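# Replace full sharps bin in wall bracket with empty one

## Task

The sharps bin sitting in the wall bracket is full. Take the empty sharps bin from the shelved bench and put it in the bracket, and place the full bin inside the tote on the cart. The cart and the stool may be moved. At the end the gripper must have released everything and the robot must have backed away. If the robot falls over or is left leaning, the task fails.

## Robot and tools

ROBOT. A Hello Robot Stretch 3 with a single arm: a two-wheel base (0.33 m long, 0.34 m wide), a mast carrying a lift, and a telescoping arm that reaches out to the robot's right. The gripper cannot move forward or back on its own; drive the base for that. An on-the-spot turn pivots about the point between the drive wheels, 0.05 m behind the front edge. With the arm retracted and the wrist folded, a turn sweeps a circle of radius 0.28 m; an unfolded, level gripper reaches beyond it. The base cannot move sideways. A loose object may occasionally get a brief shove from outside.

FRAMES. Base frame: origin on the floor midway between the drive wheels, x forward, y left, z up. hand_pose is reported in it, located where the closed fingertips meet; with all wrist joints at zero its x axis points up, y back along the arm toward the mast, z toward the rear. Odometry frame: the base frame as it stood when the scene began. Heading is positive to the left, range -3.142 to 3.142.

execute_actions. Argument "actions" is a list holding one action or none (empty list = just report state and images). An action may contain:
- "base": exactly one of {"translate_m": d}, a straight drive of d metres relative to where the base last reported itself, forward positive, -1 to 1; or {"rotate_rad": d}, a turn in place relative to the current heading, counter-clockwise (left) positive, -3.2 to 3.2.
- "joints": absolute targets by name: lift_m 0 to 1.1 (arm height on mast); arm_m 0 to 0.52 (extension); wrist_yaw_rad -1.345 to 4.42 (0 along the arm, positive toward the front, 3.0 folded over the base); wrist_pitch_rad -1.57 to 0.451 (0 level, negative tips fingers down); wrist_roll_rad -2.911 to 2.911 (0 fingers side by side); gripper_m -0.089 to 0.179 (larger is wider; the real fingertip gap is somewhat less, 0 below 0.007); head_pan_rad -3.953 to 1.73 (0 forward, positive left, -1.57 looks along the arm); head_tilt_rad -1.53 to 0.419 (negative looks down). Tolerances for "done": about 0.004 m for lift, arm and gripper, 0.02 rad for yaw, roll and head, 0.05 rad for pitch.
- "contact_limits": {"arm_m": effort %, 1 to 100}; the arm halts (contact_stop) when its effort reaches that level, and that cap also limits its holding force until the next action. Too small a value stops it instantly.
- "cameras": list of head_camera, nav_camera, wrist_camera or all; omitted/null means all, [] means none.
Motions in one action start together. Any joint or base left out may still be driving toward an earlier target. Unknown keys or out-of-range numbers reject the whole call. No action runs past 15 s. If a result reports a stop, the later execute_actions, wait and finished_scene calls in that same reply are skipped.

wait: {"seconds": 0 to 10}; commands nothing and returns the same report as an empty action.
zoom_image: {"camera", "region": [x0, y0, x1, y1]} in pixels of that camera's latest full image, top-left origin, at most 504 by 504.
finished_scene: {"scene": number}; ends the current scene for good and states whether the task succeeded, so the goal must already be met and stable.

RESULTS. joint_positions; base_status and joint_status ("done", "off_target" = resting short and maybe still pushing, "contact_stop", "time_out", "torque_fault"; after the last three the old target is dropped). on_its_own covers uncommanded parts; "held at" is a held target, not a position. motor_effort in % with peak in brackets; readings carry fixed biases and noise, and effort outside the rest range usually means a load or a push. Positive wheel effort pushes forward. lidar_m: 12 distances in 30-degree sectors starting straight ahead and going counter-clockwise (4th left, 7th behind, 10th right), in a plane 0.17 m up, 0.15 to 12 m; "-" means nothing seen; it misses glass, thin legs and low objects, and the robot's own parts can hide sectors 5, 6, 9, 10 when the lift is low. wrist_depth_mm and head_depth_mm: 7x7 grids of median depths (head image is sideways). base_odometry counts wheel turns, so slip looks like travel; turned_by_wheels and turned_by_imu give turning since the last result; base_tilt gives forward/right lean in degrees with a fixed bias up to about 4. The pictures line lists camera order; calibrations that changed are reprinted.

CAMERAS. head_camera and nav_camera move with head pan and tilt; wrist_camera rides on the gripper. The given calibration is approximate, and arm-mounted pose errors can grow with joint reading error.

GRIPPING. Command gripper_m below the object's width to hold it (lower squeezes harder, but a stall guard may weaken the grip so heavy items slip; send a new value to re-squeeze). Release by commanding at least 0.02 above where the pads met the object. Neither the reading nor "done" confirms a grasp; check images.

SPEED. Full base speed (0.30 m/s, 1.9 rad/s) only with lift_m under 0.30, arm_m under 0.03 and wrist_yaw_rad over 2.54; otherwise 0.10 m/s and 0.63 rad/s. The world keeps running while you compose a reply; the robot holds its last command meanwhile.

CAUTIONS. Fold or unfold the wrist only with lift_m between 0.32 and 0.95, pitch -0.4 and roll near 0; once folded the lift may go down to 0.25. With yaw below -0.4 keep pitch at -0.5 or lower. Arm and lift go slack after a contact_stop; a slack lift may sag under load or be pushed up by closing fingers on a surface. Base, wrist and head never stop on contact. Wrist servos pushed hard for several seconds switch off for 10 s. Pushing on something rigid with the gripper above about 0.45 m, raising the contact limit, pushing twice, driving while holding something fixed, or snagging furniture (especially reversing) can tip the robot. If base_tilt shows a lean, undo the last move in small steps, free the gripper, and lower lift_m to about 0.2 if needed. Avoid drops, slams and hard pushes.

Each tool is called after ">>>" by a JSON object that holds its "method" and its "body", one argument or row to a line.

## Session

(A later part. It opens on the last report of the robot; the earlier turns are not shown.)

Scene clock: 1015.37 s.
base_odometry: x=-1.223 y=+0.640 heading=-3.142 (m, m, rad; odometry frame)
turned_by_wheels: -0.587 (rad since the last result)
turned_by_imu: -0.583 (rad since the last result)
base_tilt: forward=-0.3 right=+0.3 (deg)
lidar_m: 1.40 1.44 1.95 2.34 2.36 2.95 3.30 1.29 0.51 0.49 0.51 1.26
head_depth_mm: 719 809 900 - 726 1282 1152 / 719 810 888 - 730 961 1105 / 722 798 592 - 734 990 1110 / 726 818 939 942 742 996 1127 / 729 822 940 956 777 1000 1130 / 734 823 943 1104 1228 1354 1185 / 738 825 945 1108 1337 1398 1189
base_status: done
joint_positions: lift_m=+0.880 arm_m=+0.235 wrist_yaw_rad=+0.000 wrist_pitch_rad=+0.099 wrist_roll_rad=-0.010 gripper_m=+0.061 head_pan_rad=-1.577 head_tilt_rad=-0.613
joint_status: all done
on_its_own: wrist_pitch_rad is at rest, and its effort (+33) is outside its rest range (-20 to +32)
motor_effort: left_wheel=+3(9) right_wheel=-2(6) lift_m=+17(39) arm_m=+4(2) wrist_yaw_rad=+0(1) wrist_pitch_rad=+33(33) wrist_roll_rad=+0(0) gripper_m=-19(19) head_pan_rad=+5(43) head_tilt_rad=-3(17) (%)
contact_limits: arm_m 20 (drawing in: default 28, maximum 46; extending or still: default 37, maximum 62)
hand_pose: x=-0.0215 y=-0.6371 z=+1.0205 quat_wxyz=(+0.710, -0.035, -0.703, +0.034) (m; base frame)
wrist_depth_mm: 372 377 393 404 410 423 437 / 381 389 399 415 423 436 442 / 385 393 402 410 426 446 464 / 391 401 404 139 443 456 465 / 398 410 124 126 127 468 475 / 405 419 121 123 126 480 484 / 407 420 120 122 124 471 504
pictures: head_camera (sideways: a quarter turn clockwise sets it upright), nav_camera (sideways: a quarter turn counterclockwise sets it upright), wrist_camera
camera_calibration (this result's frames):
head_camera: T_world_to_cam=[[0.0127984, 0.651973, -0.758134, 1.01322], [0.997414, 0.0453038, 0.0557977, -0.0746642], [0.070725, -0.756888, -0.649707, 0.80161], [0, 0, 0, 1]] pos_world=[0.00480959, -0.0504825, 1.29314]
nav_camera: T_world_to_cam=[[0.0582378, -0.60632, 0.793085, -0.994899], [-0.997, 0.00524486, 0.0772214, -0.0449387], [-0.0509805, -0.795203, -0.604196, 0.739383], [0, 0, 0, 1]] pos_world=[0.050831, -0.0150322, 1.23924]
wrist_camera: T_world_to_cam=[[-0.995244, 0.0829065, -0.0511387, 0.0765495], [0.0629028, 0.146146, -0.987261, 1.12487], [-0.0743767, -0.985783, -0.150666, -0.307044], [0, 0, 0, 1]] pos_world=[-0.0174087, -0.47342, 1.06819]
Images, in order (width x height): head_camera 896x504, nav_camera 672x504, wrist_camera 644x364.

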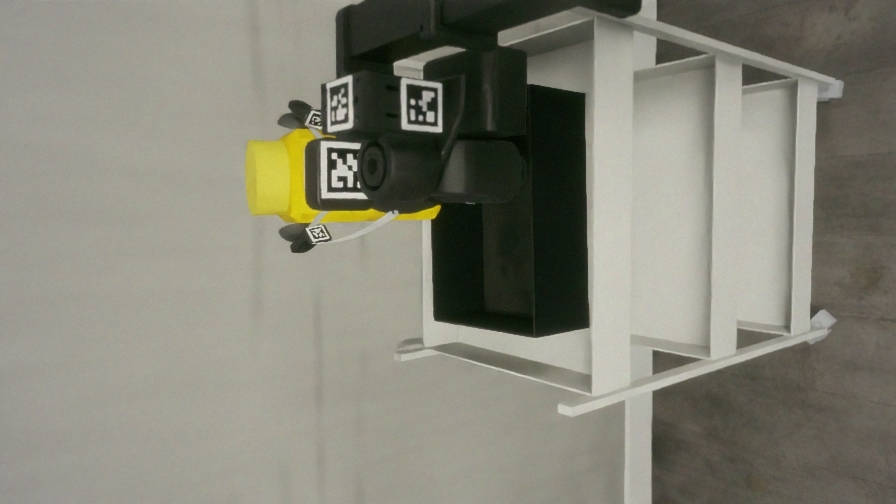

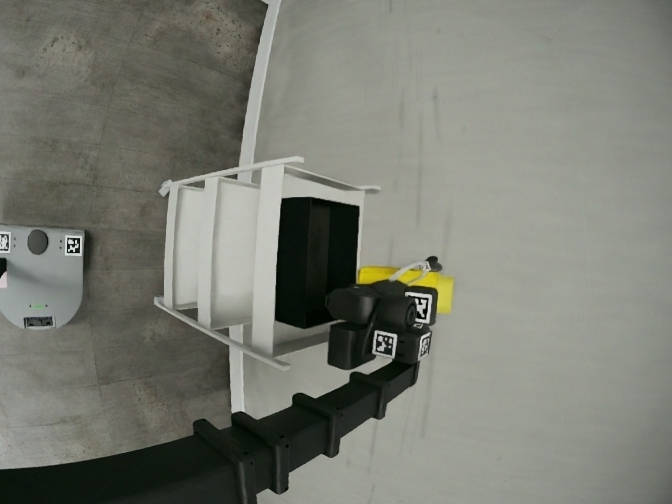

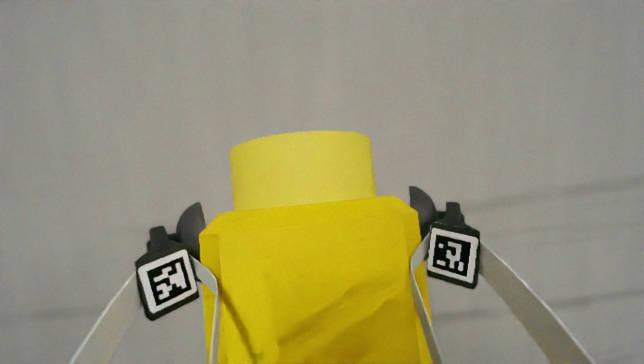

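>>> {"method": "execute_actions", "body": {
  "actions": [
    {"base": {"translate_m": 0.04}, "joints": {"lift_m": 0.705}}
  ]
}}

Scene clock: 1103.07 s.
base_odometry: x=-1.263 y=+0.640 heading=-3.141 (m, m, rad; odometry frame)
turned_by_wheels: +0.000 (rad since the last result)
turned_by_imu: +0.000 (rad since the last result)
base_tilt: forward=-0.3 right=+0.4 (deg)
lidar_m: 1.35 1.40 1.90 2.35 2.36 2.98 3.34 1.29 0.51 0.49 0.51 1.26
head_depth_mm: 717 802 918 972 772 - - / 717 807 923 915 - 940 1107 / 723 809 928 710 - 965 1114 / 726 816 934 945 739 997 1126 / 729 821 942 1025 756 1003 1149 / 731 825 944 1106 1302 1385 1181 / 734 827 950 1112 1343 1396 1189
base_status: done
joint_positions: lift_m=+0.705 arm_m=+0.235 wrist_yaw_rad=+0.000 wrist_pitch_rad=+0.099 wrist_roll_rad=-0.010 gripper_m=+0.061 head_pan_rad=-1.577 head_tilt_rad=-0.613
joint_status: all done
on_its_own: wrist_pitch_rad is at rest, and its effort (+33) is outside its rest range (-20 to +32)
motor_effort: left_wheel=+3(9) right_wheel=-2(4) lift_m=+17(18) arm_m=+4(3) wrist_yaw_rad=+1(0) wrist_pitch_rad=+33(33) wrist_roll_rad=+0(0) gripper_m=-19(19) head_pan_rad=+5(5) head_tilt_rad=-3(2) (%)
hand_pose: x=-0.0215 y=-0.6371 z=+0.8455 quat_wxyz=(+0.710, -0.035, -0.703, +0.034) (m; base frame)
wrist_depth_mm: 374 383 385 404 410 428 432 / 375 387 392 407 421 432 441 / 382 396 399 415 423 441 454 / 389 397 406 139 438 450 466 / 396 410 124 125 128 461 466 / 409 406 122 123 126 422 481 / 416 275 119 122 125 264 287
pictures: head_camera (sideways: a quarter turn clockwise sets it upright), nav_camera (sideways: a quarter turn counterclockwise sets it upright), wrist_camera
camera_calibration (this result's frames):
head_camera: T_world_to_cam=[[0.0127982, 0.651973, -0.758134, 1.01322], [0.997414, 0.0453042, 0.0557977, -0.0746642], [0.0707252, -0.756888, -0.649707, 0.80161], [0, 0, 0, 1]] pos_world=[0.00480961, -0.0504825, 1.29314]
nav_camera: T_world_to_cam=[[0.058238, -0.60632, 0.793085, -0.994899], [-0.997, 0.0052445, 0.0772214, -0.0449387], [-0.0509803, -0.795203, -0.604196, 0.739383], [0, 0, 0, 1]] pos_world=[0.050831, -0.0150321, 1.23924]
wrist_camera: T_world_to_cam=[[-0.995244, 0.0829067, -0.0511387, 0.067601], [0.0629028, 0.146144, -0.987261, 0.952107], [-0.0743769, -0.985783, -0.150664, -0.33341], [0, 0, 0, 1]] pos_world=[-0.0174087, -0.47342, 0.893203]
Images, in order (width x height): head_camera 896x504, nav_camera 672x504, wrist_camera 644x364.

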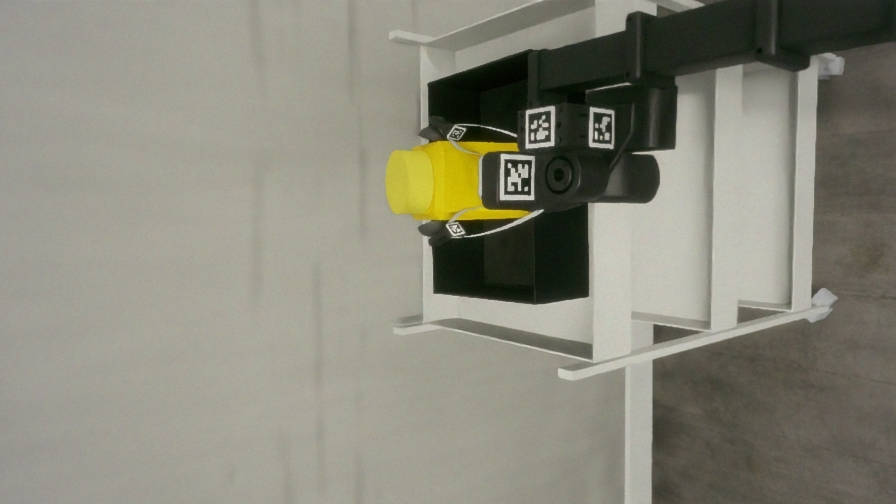

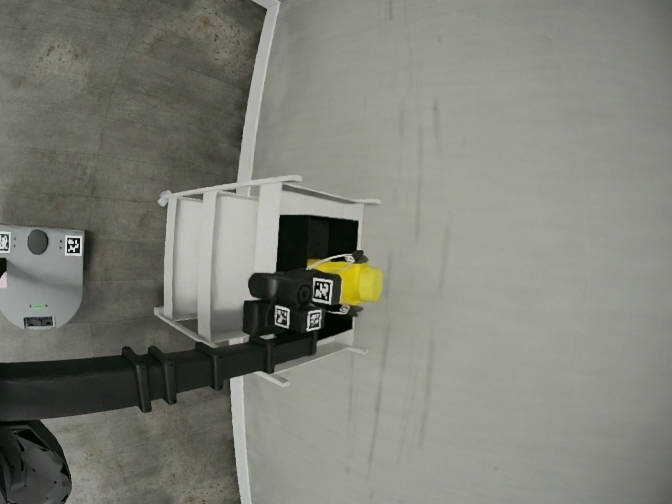

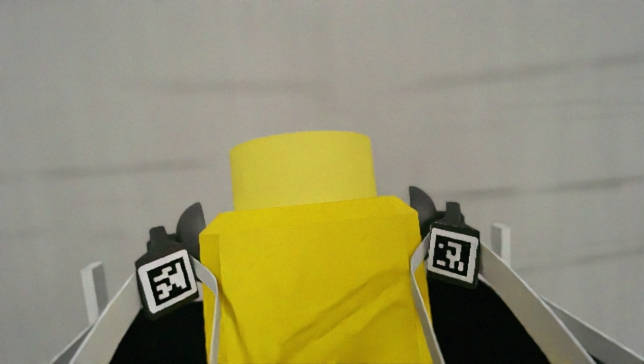

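>>> {"method": "execute_actions", "body": {
  "actions": [
    {"joints": {"lift_m": 0.675}}
  ]
}}

Scene clock: 1114.07 s.
base_odometry: x=-1.263 y=+0.640 heading=-3.141 (m, m, rad; odometry frame)
turned_by_wheels: +0.000 (rad since the last result)
turned_by_imu: +0.000 (rad since the last result)
base_tilt: forward=-0.3 right=+0.3 (deg)
lidar_m: 1.36 1.40 1.90 2.34 2.36 2.98 3.34 1.29 0.51 0.49 0.50 1.26
head_depth_mm: 717 806 916 970 769 1314 - / 719 807 922 916 793 899 1110 / 719 812 928 728 - 972 1113 / 725 816 933 946 742 1000 1132 / 728 820 938 1018 755 1000 1152 / 733 823 943 1103 1297 1390 1181 / 735 828 948 1112 1345 1386 1184
base_status: not commanded
joint_positions: lift_m=+0.675 arm_m=+0.235 wrist_yaw_rad=+0.000 wrist_pitch_rad=+0.110 wrist_roll_rad=-0.010 gripper_m=+0.061 head_pan_rad=-1.577 head_tilt_rad=-0.613
joint_status: all done
motor_effort: left_wheel=+3(3) right_wheel=-2(3) lift_m=+16(18) arm_m=+3(3) wrist_yaw_rad=+0(1) wrist_pitch_rad=+28(33) wrist_roll_rad=+0(0) gripper_m=-18(18) head_pan_rad=+5(5) head_tilt_rad=-3(3) (%)
hand_pose: x=-0.0215 y=-0.6371 z=+0.8184 quat_wxyz=(+0.710, -0.039, -0.702, +0.038) (m; base frame)
wrist_depth_mm: 373 381 392 403 415 428 438 / 379 385 401 404 423 435 450 / 390 397 402 401 428 439 455 / 392 400 404 139 433 451 458 / 391 403 123 125 127 454 471 / 405 334 121 123 126 279 482 / 256 274 120 122 124 264 174
pictures: head_camera (sideways: a quarter turn clockwise sets it upright), nav_camera (sideways: a quarter turn counterclockwise sets it upright), wrist_camera
camera_calibration (this result's frames):
head_camera: T_world_to_cam=[[0.0127982, 0.651973, -0.758134, 1.01322], [0.997414, 0.045304, 0.0557977, -0.0746642], [0.0707251, -0.756888, -0.649707, 0.80161], [0, 0, 0, 1]] pos_world=[0.0048096, -0.0504825, 1.29314]
nav_camera: T_world_to_cam=[[0.058238, -0.60632, 0.793085, -0.994899], [-0.997, 0.00524461, 0.0772214, -0.0449387], [-0.0509804, -0.795203, -0.604196, 0.739383], [0, 0, 0, 1]] pos_world=[0.050831, -0.0150321, 1.23924]
wrist_camera: T_world_to_cam=[[-0.995244, 0.0823401, -0.0520452, 0.0665925], [0.0629045, 0.135328, -0.988802, 0.919691], [-0.0743749, -0.987373, -0.139864, -0.347319], [0, 0, 0, 1]] pos_world=[-0.0174088, -0.472878, 0.864281]
Images, in order (width x height): head_camera 896x504, nav_camera 672x504, wrist_camera 644x364.

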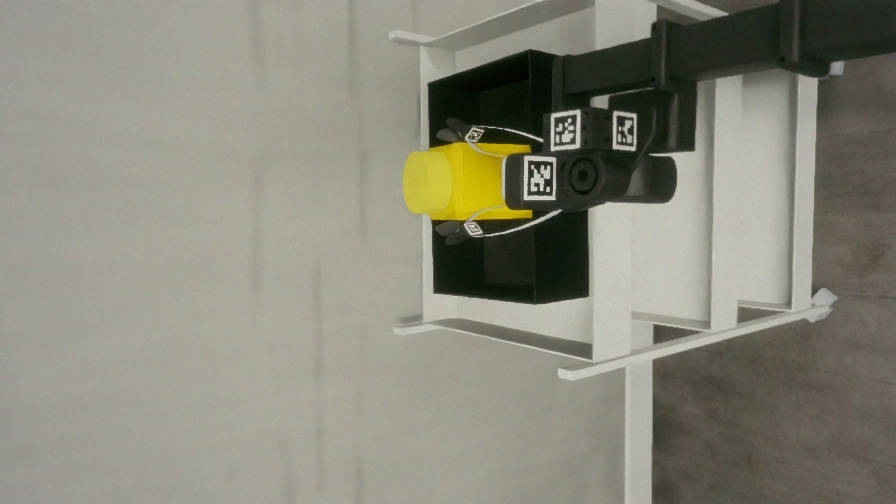

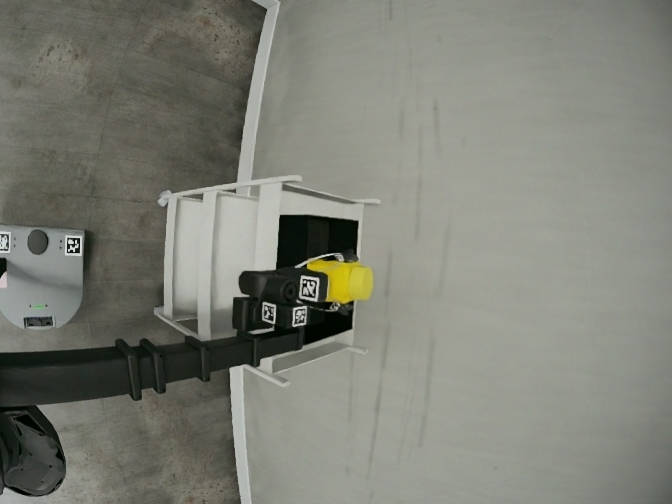

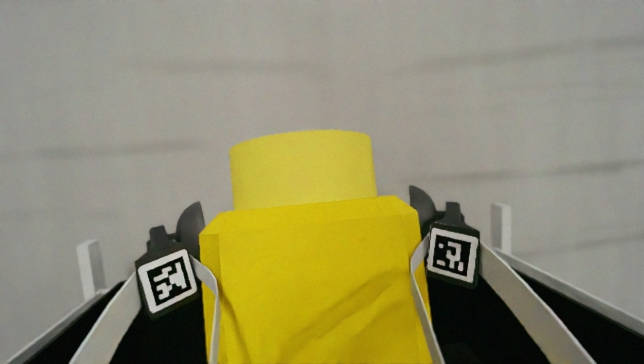

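>>> {"method": "execute_actions", "body": {
  "actions": [
    {"joints": {"lift_m": 0.667, "wrist_pitch_rad": 0.13}}
  ],
  "cameras": ["wrist_camera", "head_camera"]
}}

Scene clock: 1126.70 s.
base_odometry: x=-1.263 y=+0.640 heading=-3.141 (m, m, rad; odometry frame)
turned_by_wheels: +0.000 (rad since the last result)
turned_by_imu: +0.000 (rad since the last result)
base_tilt: forward=-0.4 right=+0.4 (deg)
lidar_m: 1.35 1.40 1.90 2.36 2.36 2.99 3.32 1.29 0.51 0.49 0.51 1.26
head_depth_mm: 716 803 915 970 768 1313 - / 721 811 924 913 748 920 1113 / 723 814 932 738 - 969 1116 / 725 820 933 942 744 1001 1121 / 730 818 938 1021 774 1000 1149 / 734 827 944 1105 1301 1397 1176 / 735 830 949 1112 1339 1386 1191
base_status: not commanded
joint_positions: lift_m=+0.667 arm_m=+0.235 wrist_yaw_rad=+0.000 wrist_pitch_rad=+0.102 wrist_roll_rad=-0.009 gripper_m=+0.061 head_pan_rad=-1.577 head_tilt_rad=-0.613
joint_status: all done
motor_effort: left_wheel=+3(3) right_wheel=-2(3) lift_m=+15(15) arm_m=+3(3) wrist_yaw_rad=+0(1) wrist_pitch_rad=+13(27) wrist_roll_rad=+0(0) gripper_m=-18(18) head_pan_rad=+4(5) head_tilt_rad=-3(3) (%)
hand_pose: x=-0.0215 y=-0.6371 z=+0.8084 quat_wxyz=(+0.710, -0.036, -0.703, +0.036) (m; base frame)
wrist_depth_mm: 376 381 395 410 417 424 438 / 377 390 399 411 420 433 443 / 384 395 406 142 429 444 456 / 392 401 405 133 435 458 456 / 394 409 124 124 126 460 483 / 404 254 123 125 128 252 284 / 199 272 125 126 132 264 167
pictures: head_camera (sideways: a quarter turn clockwise sets it upright), wrist_camera
camera_calibration (this result's frames):
head_camera: T_world_to_cam=[[0.0127982, 0.651973, -0.758134, 1.01322], [0.997414, 0.0453042, 0.0557977, -0.0746642], [0.0707252, -0.756888, -0.649707, 0.80161], [0, 0, 0, 1]] pos_world=[0.00480961, -0.0504825, 1.29314]
wrist_camera: T_world_to_cam=[[-0.995232, 0.0827427, -0.0516427, 0.0660022], [0.0631418, 0.143009, -0.987705, 0.913879], [-0.07434, -0.986257, -0.147552, -0.341808], [0, 0, 0, 1]] pos_world=[-0.0174265, -0.473265, 0.855617]
Images, in order (width x height): head_camera 896x504, wrist_camera 644x364.

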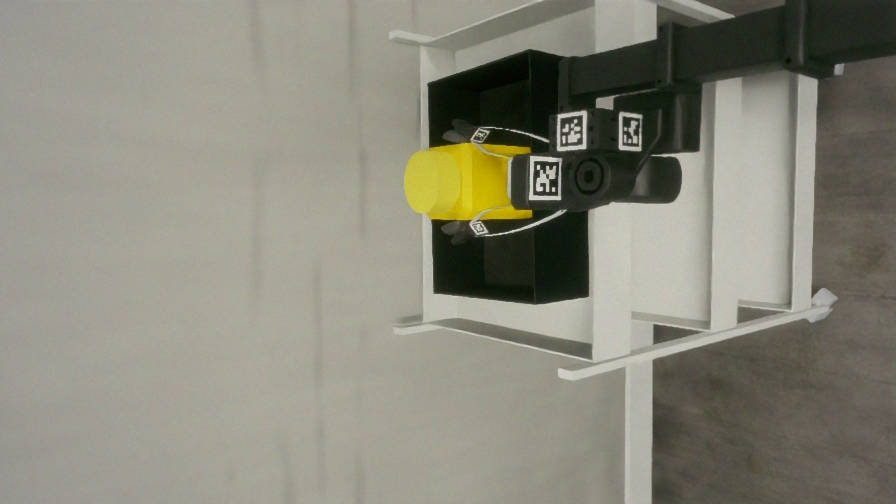

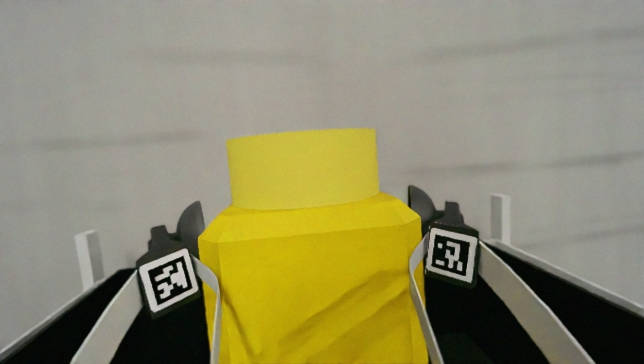

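>>> {"method": "execute_actions", "body": {
  "actions": [
    {"joints": {"gripper_m": 0.15, "lift_m": 0.664}}
  ],
  "cameras": ["wrist_camera", "head_camera"]
}}

Scene clock: 1183.73 s.
base_odometry: x=-1.263 y=+0.640 heading=-3.141 (m, m, rad; odometry frame)
turned_by_wheels: +0.000 (rad since the last result)
turned_by_imu: +0.000 (rad since the last result)
base_tilt: forward=-0.3 right=+0.4 (deg)
lidar_m: 1.36 1.40 1.90 2.35 2.36 2.98 3.35 1.29 0.51 0.49 0.51 1.26
head_depth_mm: 716 806 917 970 769 1330 - / 720 810 919 902 748 915 1106 / 722 813 926 737 - 968 1112 / 726 817 934 945 741 999 1125 / 729 821 942 1021 756 1000 1146 / 732 823 945 1102 1291 1389 1183 / 735 829 950 1113 1338 1394 1185
base_status: not commanded
joint_positions: lift_m=+0.665 arm_m=+0.235 wrist_yaw_rad=+0.000 wrist_pitch_rad=+0.108 wrist_roll_rad=-0.008 gripper_m=+0.150 head_pan_rad=-1.577 head_tilt_rad=-0.613
joint_status: all done
motor_effort: left_wheel=+3(3) right_wheel=-2(2) lift_m=+14(15) arm_m=+3(3) wrist_yaw_rad=+0(1) wrist_pitch_rad=+10(13) wrist_roll_rad=+0(1) gripper_m=+0(83) head_pan_rad=+4(4) head_tilt_rad=-3(3) (%)
hand_pose: x=-0.0215 y=-0.6371 z=+0.8070 quat_wxyz=(+0.709, -0.038, -0.703, +0.038) (m; base frame)
wrist_depth_mm: 373 383 392 397 416 422 435 / 377 388 399 409 421 429 450 / 386 395 398 411 419 445 457 / 391 402 403 135 438 448 471 / 393 410 128 127 135 - 467 / 400 - 125 128 135 247 486 / 211 272 128 130 137 249 186
pictures: head_camera (sideways: a quarter turn clockwise sets it upright), wrist_camera
camera_calibration (this result's frames):
head_camera: T_world_to_cam=[[0.0127983, 0.651973, -0.758134, 1.01322], [0.997414, 0.0453039, 0.0557977, -0.0746642], [0.0707251, -0.756888, -0.649707, 0.80161], [0, 0, 0, 1]] pos_world=[0.0048096, -0.0504825, 1.29314]
wrist_camera: T_world_to_cam=[[-0.995183, 0.082318, -0.0532495, 0.0669539], [0.0642308, 0.137099, -0.988473, 0.909361], [-0.0740686, -0.987131, -0.141726, -0.34726], [0, 0, 0, 1]] pos_world=[-0.0174986, -0.472975, 0.853228]
Images, in order (width x height): head_camera 896x504, wrist_camera 644x364.

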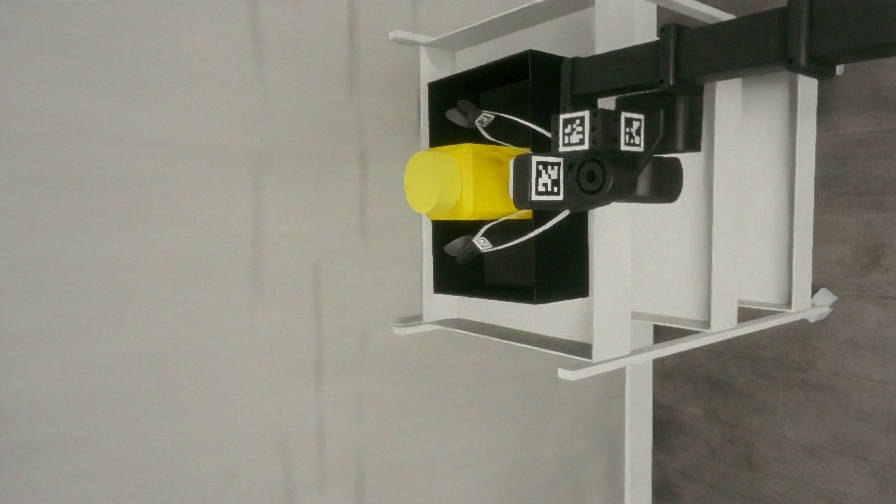

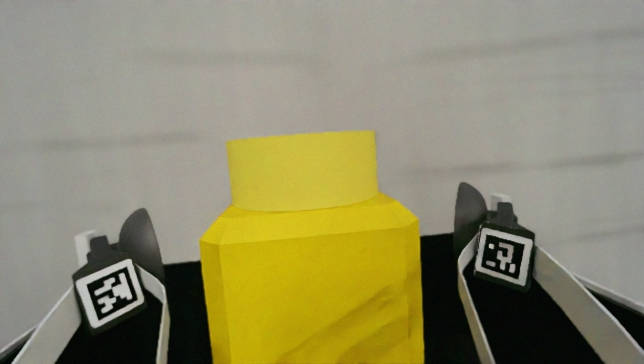

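>>> {"method": "execute_actions", "body": {
  "actions": [
    {"joints": {"arm_m": 0.01, "lift_m": 0.70}, "contact_limits": {"arm_m": 25}}
  ],
  "cameras": ["head_camera"]
}}

>>> {"method": "execute_actions", "body": {
  "actions": [
    {"base": {"rotate_rad": -0.231}, "joints": {"wrist_pitch_rad": -0.4, "head_pan_rad": -3.0, "head_tilt_rad": -0.5}}
  ],
  "cameras": []
}}

Scene clock: 1210.97 s.
base_odometry: x=-1.263 y=+0.640 heading=-3.141 (m, m, rad; odometry frame)
turned_by_wheels: +0.000 (rad since the last result)
turned_by_imu: +0.001 (rad since the last result)
base_tilt: forward=-0.3 right=+0.4 (deg)
lidar_m: 1.35 1.40 1.89 2.35 2.36 2.97 3.35 1.29 0.51 0.49 0.51 1.25
head_depth_mm: 716 805 917 969 769 956 1150 / 718 809 924 914 740 958 1082 / 725 809 926 738 738 989 - / 727 818 933 942 748 997 1123 / 726 823 939 1023 775 997 1156 / 734 826 943 1101 1294 1385 1176 / 734 830 949 1111 1342 1396 1189
base_status: not commanded
joint_positions: lift_m=+0.699 arm_m=+0.010 wrist_yaw_rad=+0.000 wrist_pitch_rad=+0.110 wrist_roll_rad=-0.008 gripper_m=+0.150 head_pan_rad=-1.577 head_tilt_rad=-0.613
joint_status: all done
motor_effort: left_wheel=+3(3) right_wheel=-2(2) lift_m=+36(38) arm_m=-4(6) wrist_yaw_rad=+0(0) wrist_pitch_rad=+9(10) wrist_roll_rad=+0(0) gripper_m=+1(0) head_pan_rad=+4(4) head_tilt_rad=-3(3) (%)
contact_limits: arm_m 25 (drawing in: default 28, maximum 46; extending or still: default 37, maximum 62)
hand_pose: x=-0.0215 y=-0.4126 z=+0.8423 quat_wxyz=(+0.709, -0.039, -0.703, +0.038) (m; base frame)
wrist_depth_mm: 573 592 613 625 627 652 687 / 578 589 609 636 638 659 686 / 586 599 632 637 646 658 706 / 608 618 647 626 658 706 715 / 612 627 500 359 521 - 727 / 602 - 309 318 326 390 760 / 295 362 309 316 266 271 274
pictures: head_camera (sideways: a quarter turn clockwise sets it upright)
camera_calibration (this result's frames):
head_camera: T_world_to_cam=[[0.0127366, 0.651978, -0.758131, 1.01322], [0.997409, 0.0453981, 0.055798, -0.0746645], [0.0707967, -0.756878, -0.649711, 0.801615], [0, 0, 0, 1]] pos_world=[0.00481437, -0.0504826, 1.29314]
Images, in order (width x height): head_camera 896x504.

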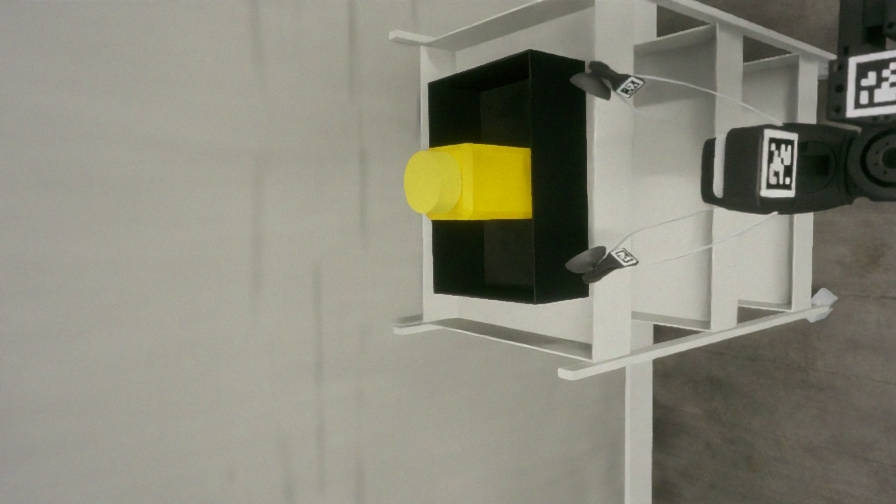

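Scene clock: 1212.53 s.
base_odometry: x=-1.263 y=+0.640 heading=+2.911 (m, m, rad; odometry frame)
turned_by_wheels: -0.231 (rad since the last result)
turned_by_imu: -0.229 (rad since the last result)
base_tilt: forward=-0.3 right=+0.3 (deg)
lidar_m: 1.35 1.36 1.59 2.80 2.48 2.67 2.68 1.76 1.03 0.49 0.49 1.05
head_depth_mm: 2929 2956 3297 2371 1790 1447 1282 / 2909 3015 3469 2374 1802 1455 1273 / 2844 3065 3447 2388 1806 1456 1222 / 2869 3152 3400 2439 1828 1464 1226 / 2892 3204 3410 2449 1838 1476 1237 / 2871 3158 3444 2473 1859 1487 1244 / 2805 2672 2615 2357 1878 1493 1241
base_status: done
joint_positions: lift_m=+0.699 arm_m=+0.010 wrist_yaw_rad=+0.000 wrist_pitch_rad=-0.413 wrist_roll_rad=-0.008 gripper_m=+0.150 head_pan_rad=-2.993 head_tilt_rad=-0.507
joint_status: all done
motor_effort: left_wheel=+3(9) right_wheel=-2(5) lift_m=+36(36) arm_m=-5(3) wrist_yaw_rad=+1(1) wrist_pitch_rad=+6(14) wrist_roll_rad=+0(1) gripper_m=+0(1) head_pan_rad=-4(47) head_tilt_rad=+4(15) (%)
hand_pose: x=-0.0216 y=-0.3803 z=+0.7133 quat_wxyz=(+0.695, +0.146, -0.689, -0.145) (m; base frame)
wrist_depth_mm: 383 283 444 610 696 789 923 / 254 271 293 332 710 869 - / 262 271 257 283 321 - - / 230 248 277 665 947 - - / 517 618 608 613 - - - / 705 - 532 513 952 945 969 / 457 455 422 682 839 852 828
pictures: none
No camera images: the call's "cameras" was empty. Leave "cameras" out to get every camera's image.

>>> {"method": "execute_actions", "body": {
  "actions": [
    {"base": {"translate_m": -0.35}, "joints": {"wrist_yaw_rad": 3.0, "lift_m": 0.33, "gripper_m": 0.03, "wrist_pitch_rad": -0.4, "wrist_roll_rad": 0.0}}
  ],
  "cameras": ["nav_camera"]
}}

Scene clock: 1228.73 s.
base_odometry: x=-0.922 y=+0.560 heading=+2.911 (m, m, rad; odometry frame)
turned_by_wheels: +0.000 (rad since the last result)
turned_by_imu: +0.001 (rad since the last result)
base_tilt: forward=-0.3 right=+0.4 (deg)
lidar_m: 1.69 1.70 1.99 2.80 2.39 2.58 2.63 1.93 1.13 0.98 0.57 0.67
head_depth_mm: 2631 2681 3040 2369 1790 1444 1212 / 2629 2436 3119 2378 1813 1447 1218 / 2583 2740 3145 2437 1811 1458 1215 / 2612 2800 3046 2420 1833 1474 1226 / 2596 2896 3146 2461 1843 1471 1240 / 2597 2876 3125 2496 1866 1485 1239 / 2610 2807 2936 2465 1887 1492 1247
base_status: done
joint_positions: lift_m=+0.331 arm_m=+0.010 wrist_yaw_rad=+2.997 wrist_pitch_rad=-0.414 wrist_roll_rad=-0.004 gripper_m=+0.030 head_pan_rad=-2.993 head_tilt_rad=-0.507
joint_status: all done
motor_effort: left_wheel=+3(5) right_wheel=-2(5) lift_m=+14(35) arm_m=-4(5) wrist_yaw_rad=+2(1) wrist_pitch_rad=+7(6) wrist_roll_rad=+3(5) gripper_m=+0(80) head_pan_rad=-4(4) head_tilt_rad=+3(4) (%)
hand_pose: x=+0.0112 y=+0.0673 z=+0.3440 quat_wxyz=(+0.195, +0.699, +0.096, +0.681) (m; base frame)
wrist_depth_mm: - - - - - - - / - - - - - - - / - - - - 989 957 943 / 831 - 799 770 772 757 747 / 662 662 - 639 660 636 611 / 575 556 - 555 532 539 529 / 483 500 - - 468 467 463
pictures: nav_camera (sideways: a quarter turn counterclockwise sets it upright)
camera_calibration (this result's frames):
nav_camera: T_world_to_cam=[[-0.504236, -0.13824, 0.852429, -1.06884], [-0.14062, 0.987073, 0.0768953, -0.0497486], [-0.85204, -0.081095, -0.517158, 0.631032], [0, 0, 0, 1]] pos_world=[-0.00827956, -0.0474779, 1.24128]
Images, in order (width x height): nav_camera 672x504.

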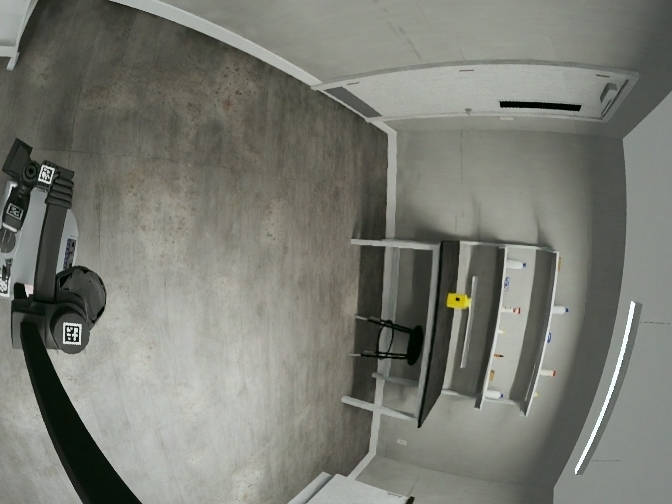

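>>> {"method": "execute_actions", "body": {
  "actions": [
    {"joints": {"lift_m": 0.28}}
  ],
  "cameras": []
}}

>>> {"method": "execute_actions", "body": {
  "actions": [
    {"base": {"translate_m": -1.0}}
  ],
  "cameras": ["nav_camera"]
}}

Scene clock: 1236.47 s.
base_odometry: x=-0.922 y=+0.560 heading=+2.911 (m, m, rad; odometry frame)
turned_by_wheels: +0.000 (rad since the last result)
turned_by_imu: +0.000 (rad since the last result)
base_tilt: forward=-0.2 right=+0.3 (deg)
lidar_m: 1.70 1.70 1.98 2.79 2.38 2.57 2.63 1.93 1.13 0.98 0.57 0.67
head_depth_mm: 2620 2710 2964 2363 1801 1442 1209 / 2588 2450 3063 2375 1816 1445 1213 / 2543 2744 3074 2443 1820 1460 1229 / 2551 2813 3103 2422 1841 1468 1228 / 2592 2881 3134 2460 1848 1479 1230 / 2569 2851 3139 2499 1862 1485 1241 / 2597 2822 2939 2457 1863 1498 1249
base_status: not commanded
joint_positions: lift_m=+0.281 arm_m=+0.010 wrist_yaw_rad=+2.997 wrist_pitch_rad=-0.415 wrist_roll_rad=-0.004 gripper_m=+0.030 head_pan_rad=-2.993 head_tilt_rad=-0.507
joint_status: all done
motor_effort: left_wheel=+3(3) right_wheel=-2(2) lift_m=+14(13) arm_m=-4(4) wrist_yaw_rad=+2(2) wrist_pitch_rad=+7(7) wrist_roll_rad=+3(3) gripper_m=+0(0) head_pan_rad=-3(4) head_tilt_rad=+4(3) (%)
hand_pose: x=+0.0112 y=+0.0673 z=+0.2940 quat_wxyz=(+0.195, +0.699, +0.096, +0.681) (m; base frame)
wrist_depth_mm: - - - - - - - / - - - - - - - / 926 - 894 898 880 846 864 / 728 - 718 692 682 672 667 / 588 596 - 590 582 560 554 / 506 507 - 482 467 479 469 / 450 - - - 420 413 417
pictures: none
No camera images: the call's "cameras" was empty. Leave "cameras" out to get every camera's image.

Scene clock: 1241.57 s.
base_odometry: x=+0.052 y=+0.332 heading=+2.911 (m, m, rad; odometry frame)
turned_by_wheels: +0.000 (rad since the last result)
turned_by_imu: +0.002 (rad since the last result)
base_tilt: forward=-0.3 right=+0.4 (deg)
lidar_m: 1.69 2.67 2.92 1.96 1.96 1.84 1.59 1.36 1.40 1.23 1.22 1.33
head_depth_mm: 1750 1948 1531 2268 1789 1442 1207 / 1745 1902 1557 2290 1795 1457 1216 / 1749 1906 1576 2297 1819 1455 1218 / 1692 1946 1594 2320 1826 1462 1224 / 1736 1921 2059 2340 1792 1478 1235 / 1759 1941 2178 2347 1861 1492 1232 / 1729 1938 2175 2357 1874 1485 1244
base_status: done
joint_positions: lift_m=+0.281 arm_m=+0.010 wrist_yaw_rad=+2.997 wrist_pitch_rad=-0.415 wrist_roll_rad=-0.004 gripper_m=+0.030 head_pan_rad=-2.993 head_tilt_rad=-0.506
joint_status: not commanded
motor_effort: left_wheel=+3(9) right_wheel=-2(6) lift_m=+13(14) arm_m=-4(5) wrist_yaw_rad=+2(2) wrist_pitch_rad=+7(7) wrist_roll_rad=+3(3) gripper_m=+1(1) head_pan_rad=-4(3) head_tilt_rad=+3(3) (%)
hand_pose: x=+0.0111 y=+0.0673 z=+0.2940 quat_wxyz=(+0.195, +0.699, +0.096, +0.681) (m; base frame)
wrist_depth_mm: - - - - - - - / - - - - - - - / 954 - 917 882 879 856 855 / 713 - 701 698 680 696 672 / 587 589 - 582 575 572 551 / 499 499 - 489 468 478 468 / 451 - - - 424 415 416
pictures: nav_camera (sideways: a quarter turn counterclockwise sets it upright)
camera_calibration (this result's frames):
nav_camera: T_world_to_cam=[[-0.503727, -0.138107, 0.852752, -1.06926], [-0.140464, 0.987096, 0.0768908, -0.0497438], [-0.852367, -0.0810492, -0.516626, 0.630342], [0, 0, 0, 1]] pos_world=[-0.00832206, -0.0474819, 1.24129]
Images, in order (width x height): nav_camera 672x504.

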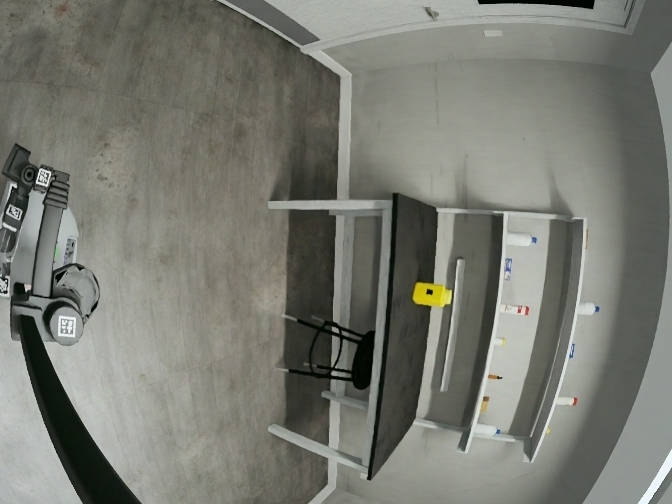

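>>> {"method": "execute_actions", "body": {
  "actions": [],
  "cameras": ["head_camera"]
}}

Scene clock: 1275.73 s.
base_odometry: x=+0.052 y=+0.332 heading=+2.911 (m, m, rad; odometry frame)
turned_by_wheels: +0.000 (rad since the last result)
turned_by_imu: +0.000 (rad since the last result)
base_tilt: forward=-0.3 right=+0.3 (deg)
lidar_m: 1.69 2.67 2.93 1.96 1.96 1.84 1.60 1.36 1.40 1.23 1.23 1.33
head_depth_mm: 1754 1931 1522 2238 1789 1444 1209 / 1738 1897 1563 2286 1807 1444 1215 / 1756 1930 1569 2290 1816 1461 1218 / 1698 1950 1601 2320 1830 1470 1229 / 1733 1933 2069 2319 1796 1487 1235 / 1759 1930 2150 2355 1864 1492 1236 / 1733 1928 2151 2361 1870 1489 1245
base_status: done
joint_positions: lift_m=+0.281 arm_m=+0.010 wrist_yaw_rad=+2.997 wrist_pitch_rad=-0.415 wrist_roll_rad=-0.004 gripper_m=+0.030 head_pan_rad=-2.993 head_tilt_rad=-0.506
joint_status: not commanded
motor_effort: left_wheel=+3(9) right_wheel=-2(6) lift_m=+14(14) arm_m=-4(5) wrist_yaw_rad=+2(2) wrist_pitch_rad=+7(7) wrist_roll_rad=+3(3) gripper_m=+0(1) head_pan_rad=-4(3) head_tilt_rad=+4(3) (%)
hand_pose: x=+0.0111 y=+0.0673 z=+0.2940 quat_wxyz=(+0.195, +0.699, +0.096, +0.681) (m; base frame)
wrist_depth_mm: - - - - - - - / - - - - - - - / 942 - 893 887 868 863 842 / 721 - 716 704 690 684 668 / 603 598 - 576 590 555 559 / 507 505 - 489 466 483 478 / 449 - - - 415 417 419
pictures: head_camera (sideways: a quarter turn clockwise sets it upright)
camera_calibration (this result's frames):
head_camera: T_world_to_cam=[[0.563189, 0.0754685, -0.822875, 1.09426], [0.204112, -0.977668, 0.0500324, -0.0623265], [-0.800723, -0.196136, -0.566016, 0.698053], [0, 0, 0, 1]] pos_world=[-0.0446061, -0.00660323, 1.29867]
Images, in order (width x height): head_camera 896x504.

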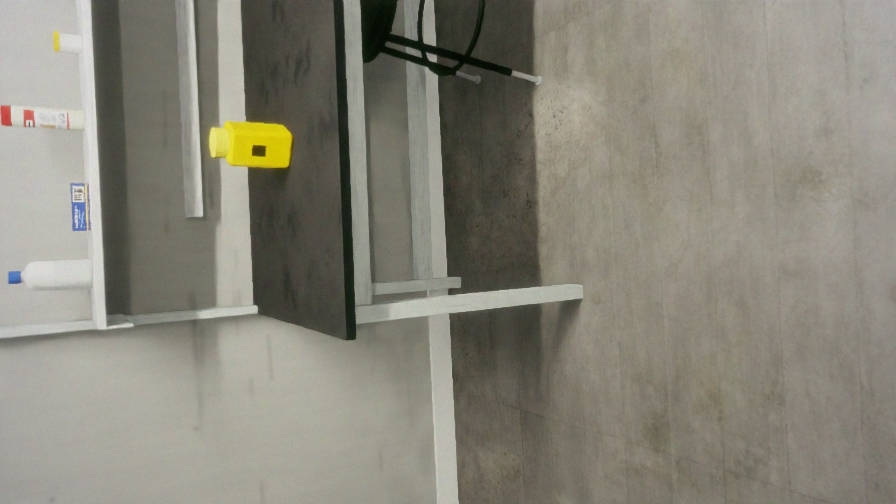

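>>> {"method": "execute_actions", "body": {
  "actions": [
    {"base": {"translate_m": -1.0}, "joints": {"head_pan_rad": -1.57, "head_tilt_rad": -0.45}}
  ],
  "cameras": []
}}

>>> {"method": "execute_actions", "body": {
  "actions": [
    {"base": {"rotate_rad": -1.34}}
  ],
  "cameras": ["head_camera", "nav_camera"]
}}

Scene clock: 1400.83 s.
base_odometry: x=+1.025 y=+0.103 heading=+2.911 (m, m, rad; odometry frame)
turned_by_wheels: +0.000 (rad since the last result)
turned_by_imu: +0.003 (rad since the last result)
base_tilt: forward=-0.4 right=+0.4 (deg)
lidar_m: 2.29 3.66 1.96 1.71 1.72 0.61 0.90 1.03 0.52 1.45 1.45 1.72
head_depth_mm: 1299 1430 1593 1791 1900 1495 1248 / 1260 1373 1525 1722 1879 1518 1248 / 1221 1356 1497 1685 1850 1521 1255 / 1208 1322 1459 1634 1811 1517 1267 / 1189 1295 1430 1600 1776 1530 1268 / 1168 1276 1408 1553 1753 1538 1273 / 1143 1249 1381 1541 1738 1544 1284
base_status: done
joint_positions: lift_m=+0.281 arm_m=+0.010 wrist_yaw_rad=+2.997 wrist_pitch_rad=-0.415 wrist_roll_rad=-0.004 gripper_m=+0.030 head_pan_rad=-1.577 head_tilt_rad=-0.458
joint_status: all done
motor_effort: left_wheel=+2(10) right_wheel=-2(5) lift_m=+14(13) arm_m=-4(4) wrist_yaw_rad=+2(2) wrist_pitch_rad=+7(7) wrist_roll_rad=+3(3) gripper_m=+0(0) head_pan_rad=+5(48) head_tilt_rad=+4(10) (%)
hand_pose: x=+0.0111 y=+0.0673 z=+0.2940 quat_wxyz=(+0.195, +0.699, +0.096, +0.681) (m; base frame)
wrist_depth_mm: - - - - - - - / - - - - - - - / 914 - 898 907 863 841 850 / 718 - 695 708 679 675 669 / 608 575 - 580 568 560 572 / 507 503 - 484 467 473 477 / 447 - - - 412 419 414
pictures: none
No camera images: the call's "cameras" was empty. Leave "cameras" out to get every camera's image.

Scene clock: 1402.90 s.
base_odometry: x=+1.025 y=+0.103 heading=+1.571 (m, m, rad; odometry frame)
turned_by_wheels: -1.340 (rad since the last result)
turned_by_imu: -1.327 (rad since the last result)
base_tilt: forward=-0.3 right=+0.3 (deg)
lidar_m: 1.44 1.52 2.06 3.65 3.32 1.78 1.71 0.74 0.61 1.03 0.52 0.53
head_depth_mm: 909 957 1064 1068 787 624 542 / 895 923 1078 1012 761 625 543 / 920 981 1093 745 762 628 561 / 924 773 1110 1096 798 630 564 / 926 995 1124 1105 804 635 567 / 766 821 1120 1115 814 637 568 / 913 952 1145 1261 817 642 746
base_status: done
joint_positions: lift_m=+0.281 arm_m=+0.010 wrist_yaw_rad=+2.997 wrist_pitch_rad=-0.415 wrist_roll_rad=-0.004 gripper_m=+0.030 head_pan_rad=-1.577 head_tilt_rad=-0.458
joint_status: not commanded
motor_effort: left_wheel=+3(15) right_wheel=-3(6) lift_m=+14(14) arm_m=-4(4) wrist_yaw_rad=+2(2) wrist_pitch_rad=+7(7) wrist_roll_rad=+3(3) gripper_m=+0(1) head_pan_rad=+4(5) head_tilt_rad=+3(4) (%)
hand_pose: x=+0.0111 y=+0.0673 z=+0.2940 quat_wxyz=(+0.195, +0.699, +0.096, +0.681) (m; base frame)
wrist_depth_mm: - - - - - - - / - - - - - - - / 954 - 865 879 877 871 825 / 710 - 720 686 679 682 680 / 593 592 - 569 575 552 566 / 507 510 - 486 478 483 468 / 450 - - - 419 414 409
pictures: head_camera (sideways: a quarter turn clockwise sets it upright), nav_camera (sideways: a quarter turn counterclockwise sets it upright)
camera_calibration (this result's frames):
head_camera: T_world_to_cam=[[0.0118612, 0.527166, -0.849679, 1.13257], [0.997447, 0.053598, 0.0471778, -0.0634526], [0.0704117, -0.84807, -0.525185, 0.639617], [0, 0, 0, 1]] pos_world=[0.00482046, -0.0512132, 1.30123]
nav_camera: T_world_to_cam=[[0.05919, -0.476651, 0.877098, -1.10445], [-0.996931, 0.0168733, 0.0764464, -0.0439456], [-0.0512378, -0.878931, -0.474189, 0.570239], [0, 0, 0, 1]] pos_world=[0.0507793, -0.0244944, 1.24247]
Images, in order (width x height): head_camera 896x504, nav_camera 672x504.

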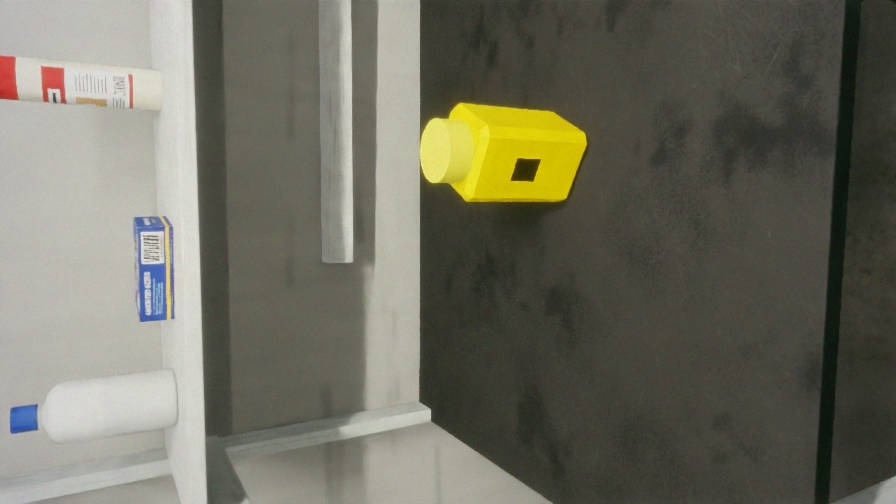

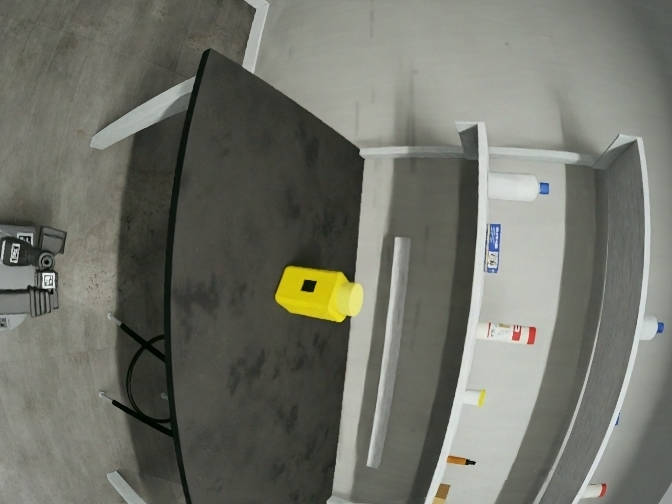

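>>> {"method": "zoom_image", "body": {
  "camera": "head_camera",
  "region": [400, 70, 620, 240]
}}

Region (400, 70, 620, 240) of head_camera's 896x504 image, scaled by 2.291, with more detail than that image has; it fills the top 389 rows of this view, and the rest is white.

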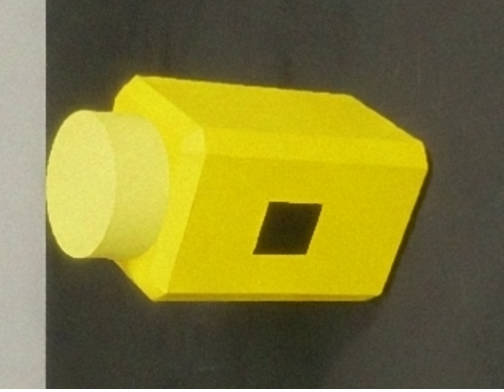

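>>> {"method": "execute_actions", "body": {
  "actions": [
    {"base": {"rotate_rad": -0.262}, "joints": {"lift_m": 0.40}}
  ],
  "cameras": []
}}

>>> {"method": "execute_actions", "body": {
  "actions": [
    {"base": {"translate_m": 0.20}, "joints": {"lift_m": 0.62, "wrist_yaw_rad": 1.8, "head_pan_rad": -1.65, "head_tilt_rad": -0.55}}
  ],
  "cameras": ["nav_camera"]
}}

Scene clock: 1524.83 s.
base_odometry: x=+1.025 y=+0.103 heading=+1.310 (m, m, rad; odometry frame)
turned_by_wheels: -0.262 (rad since the last result)
turned_by_imu: -0.259 (rad since the last result)
base_tilt: forward=-0.3 right=+0.3 (deg)
lidar_m: 1.45 1.45 1.69 2.29 3.67 2.00 1.72 1.09 0.61 0.60 1.03 0.52
head_depth_mm: 1012 1109 1204 1066 785 623 1156 / 981 1087 1184 1069 790 625 1017 / 961 1016 1141 1087 793 629 1168 / 921 1005 1116 1090 771 630 563 / 914 977 1087 753 759 636 552 / 907 955 1055 1117 812 639 540 / 889 739 1062 1126 818 643 530
base_status: done
joint_positions: lift_m=+0.399 arm_m=+0.010 wrist_yaw_rad=+2.997 wrist_pitch_rad=-0.415 wrist_roll_rad=-0.004 gripper_m=+0.030 head_pan_rad=-1.577 head_tilt_rad=-0.457
joint_status: all done
motor_effort: left_wheel=+3(13) right_wheel=-2(8) lift_m=+36(38) arm_m=-4(4) wrist_yaw_rad=+2(2) wrist_pitch_rad=+7(7) wrist_roll_rad=+3(3) gripper_m=+1(0) head_pan_rad=+5(4) head_tilt_rad=+3(3) (%)
hand_pose: x=+0.0111 y=+0.0673 z=+0.4128 quat_wxyz=(+0.195, +0.699, +0.096, +0.681) (m; base frame)
wrist_depth_mm: - - - - - - - / - - - - - - - / - - - - - - - / 972 - 892 892 889 885 872 / 764 754 - 759 742 706 720 / 649 643 - 634 600 622 616 / 555 549 - 565 542 548 529
pictures: none
No camera images: the call's "cameras" was empty. Leave "cameras" out to get every camera's image.

Scene clock: 1527.97 s.
base_odometry: x=+1.077 y=+0.297 heading=+1.310 (m, m, rad; odometry frame)
turned_by_wheels: +0.000 (rad since the last result)
turned_by_imu: +0.000 (rad since the last result)
base_tilt: forward=-0.3 right=+0.3 (deg)
lidar_m: 1.25 1.26 1.46 2.26 3.72 2.22 1.91 0.88 0.68 0.98 0.36 0.38
head_depth_mm: 944 1098 1222 919 712 580 1162 / 927 1078 1185 888 717 583 1168 / 760 1045 1162 720 720 585 1144 / 890 1011 1141 944 728 588 1124 / 855 984 1097 953 733 592 534 / 839 954 1064 964 735 597 514 / 818 927 1028 974 740 600 505
base_status: done
joint_positions: lift_m=+0.619 arm_m=+0.010 wrist_yaw_rad=+1.804 wrist_pitch_rad=-0.415 wrist_roll_rad=-0.004 gripper_m=+0.030 head_pan_rad=-1.643 head_tilt_rad=-0.543
joint_status: all done
motor_effort: left_wheel=+3(10) right_wheel=-3(3) lift_m=+36(36) arm_m=-4(4) wrist_yaw_rad=-3(2) wrist_pitch_rad=+7(7) wrist_roll_rad=+3(3) gripper_m=+0(0) head_pan_rad=-4(14) head_tilt_rad=-2(12) (%)
hand_pose: x=+0.1974 y=-0.1035 z=+0.6328 quat_wxyz=(+0.544, +0.632, -0.313, +0.454) (m; base frame)
wrist_depth_mm: - - - - - - 907 / - - - - - - 973 / - - - - - - 185 / - - - - - - 189 / - - - - - 975 207 / 916 896 889 893 865 283 241 / 812 785 769 768 761 286 745
pictures: nav_camera (sideways: a quarter turn counterclockwise sets it upright)
camera_calibration (this result's frames):
nav_camera: T_world_to_cam=[[0.0222683, -0.552506, 0.833212, -1.04699], [-0.994106, 0.0762092, 0.0771029, -0.0448089], [-0.106098, -0.830018, -0.547552, 0.666027], [0, 0, 0, 1]] pos_world=[0.0494341, -0.0222404, 1.24051]
Images, in order (width x height): nav_camera 672x504.

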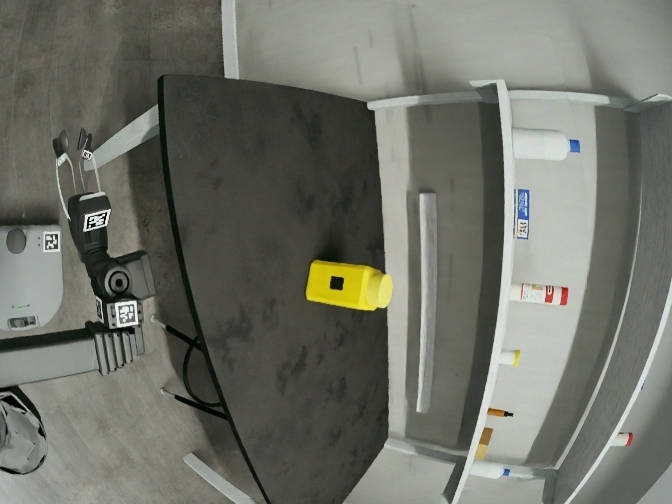

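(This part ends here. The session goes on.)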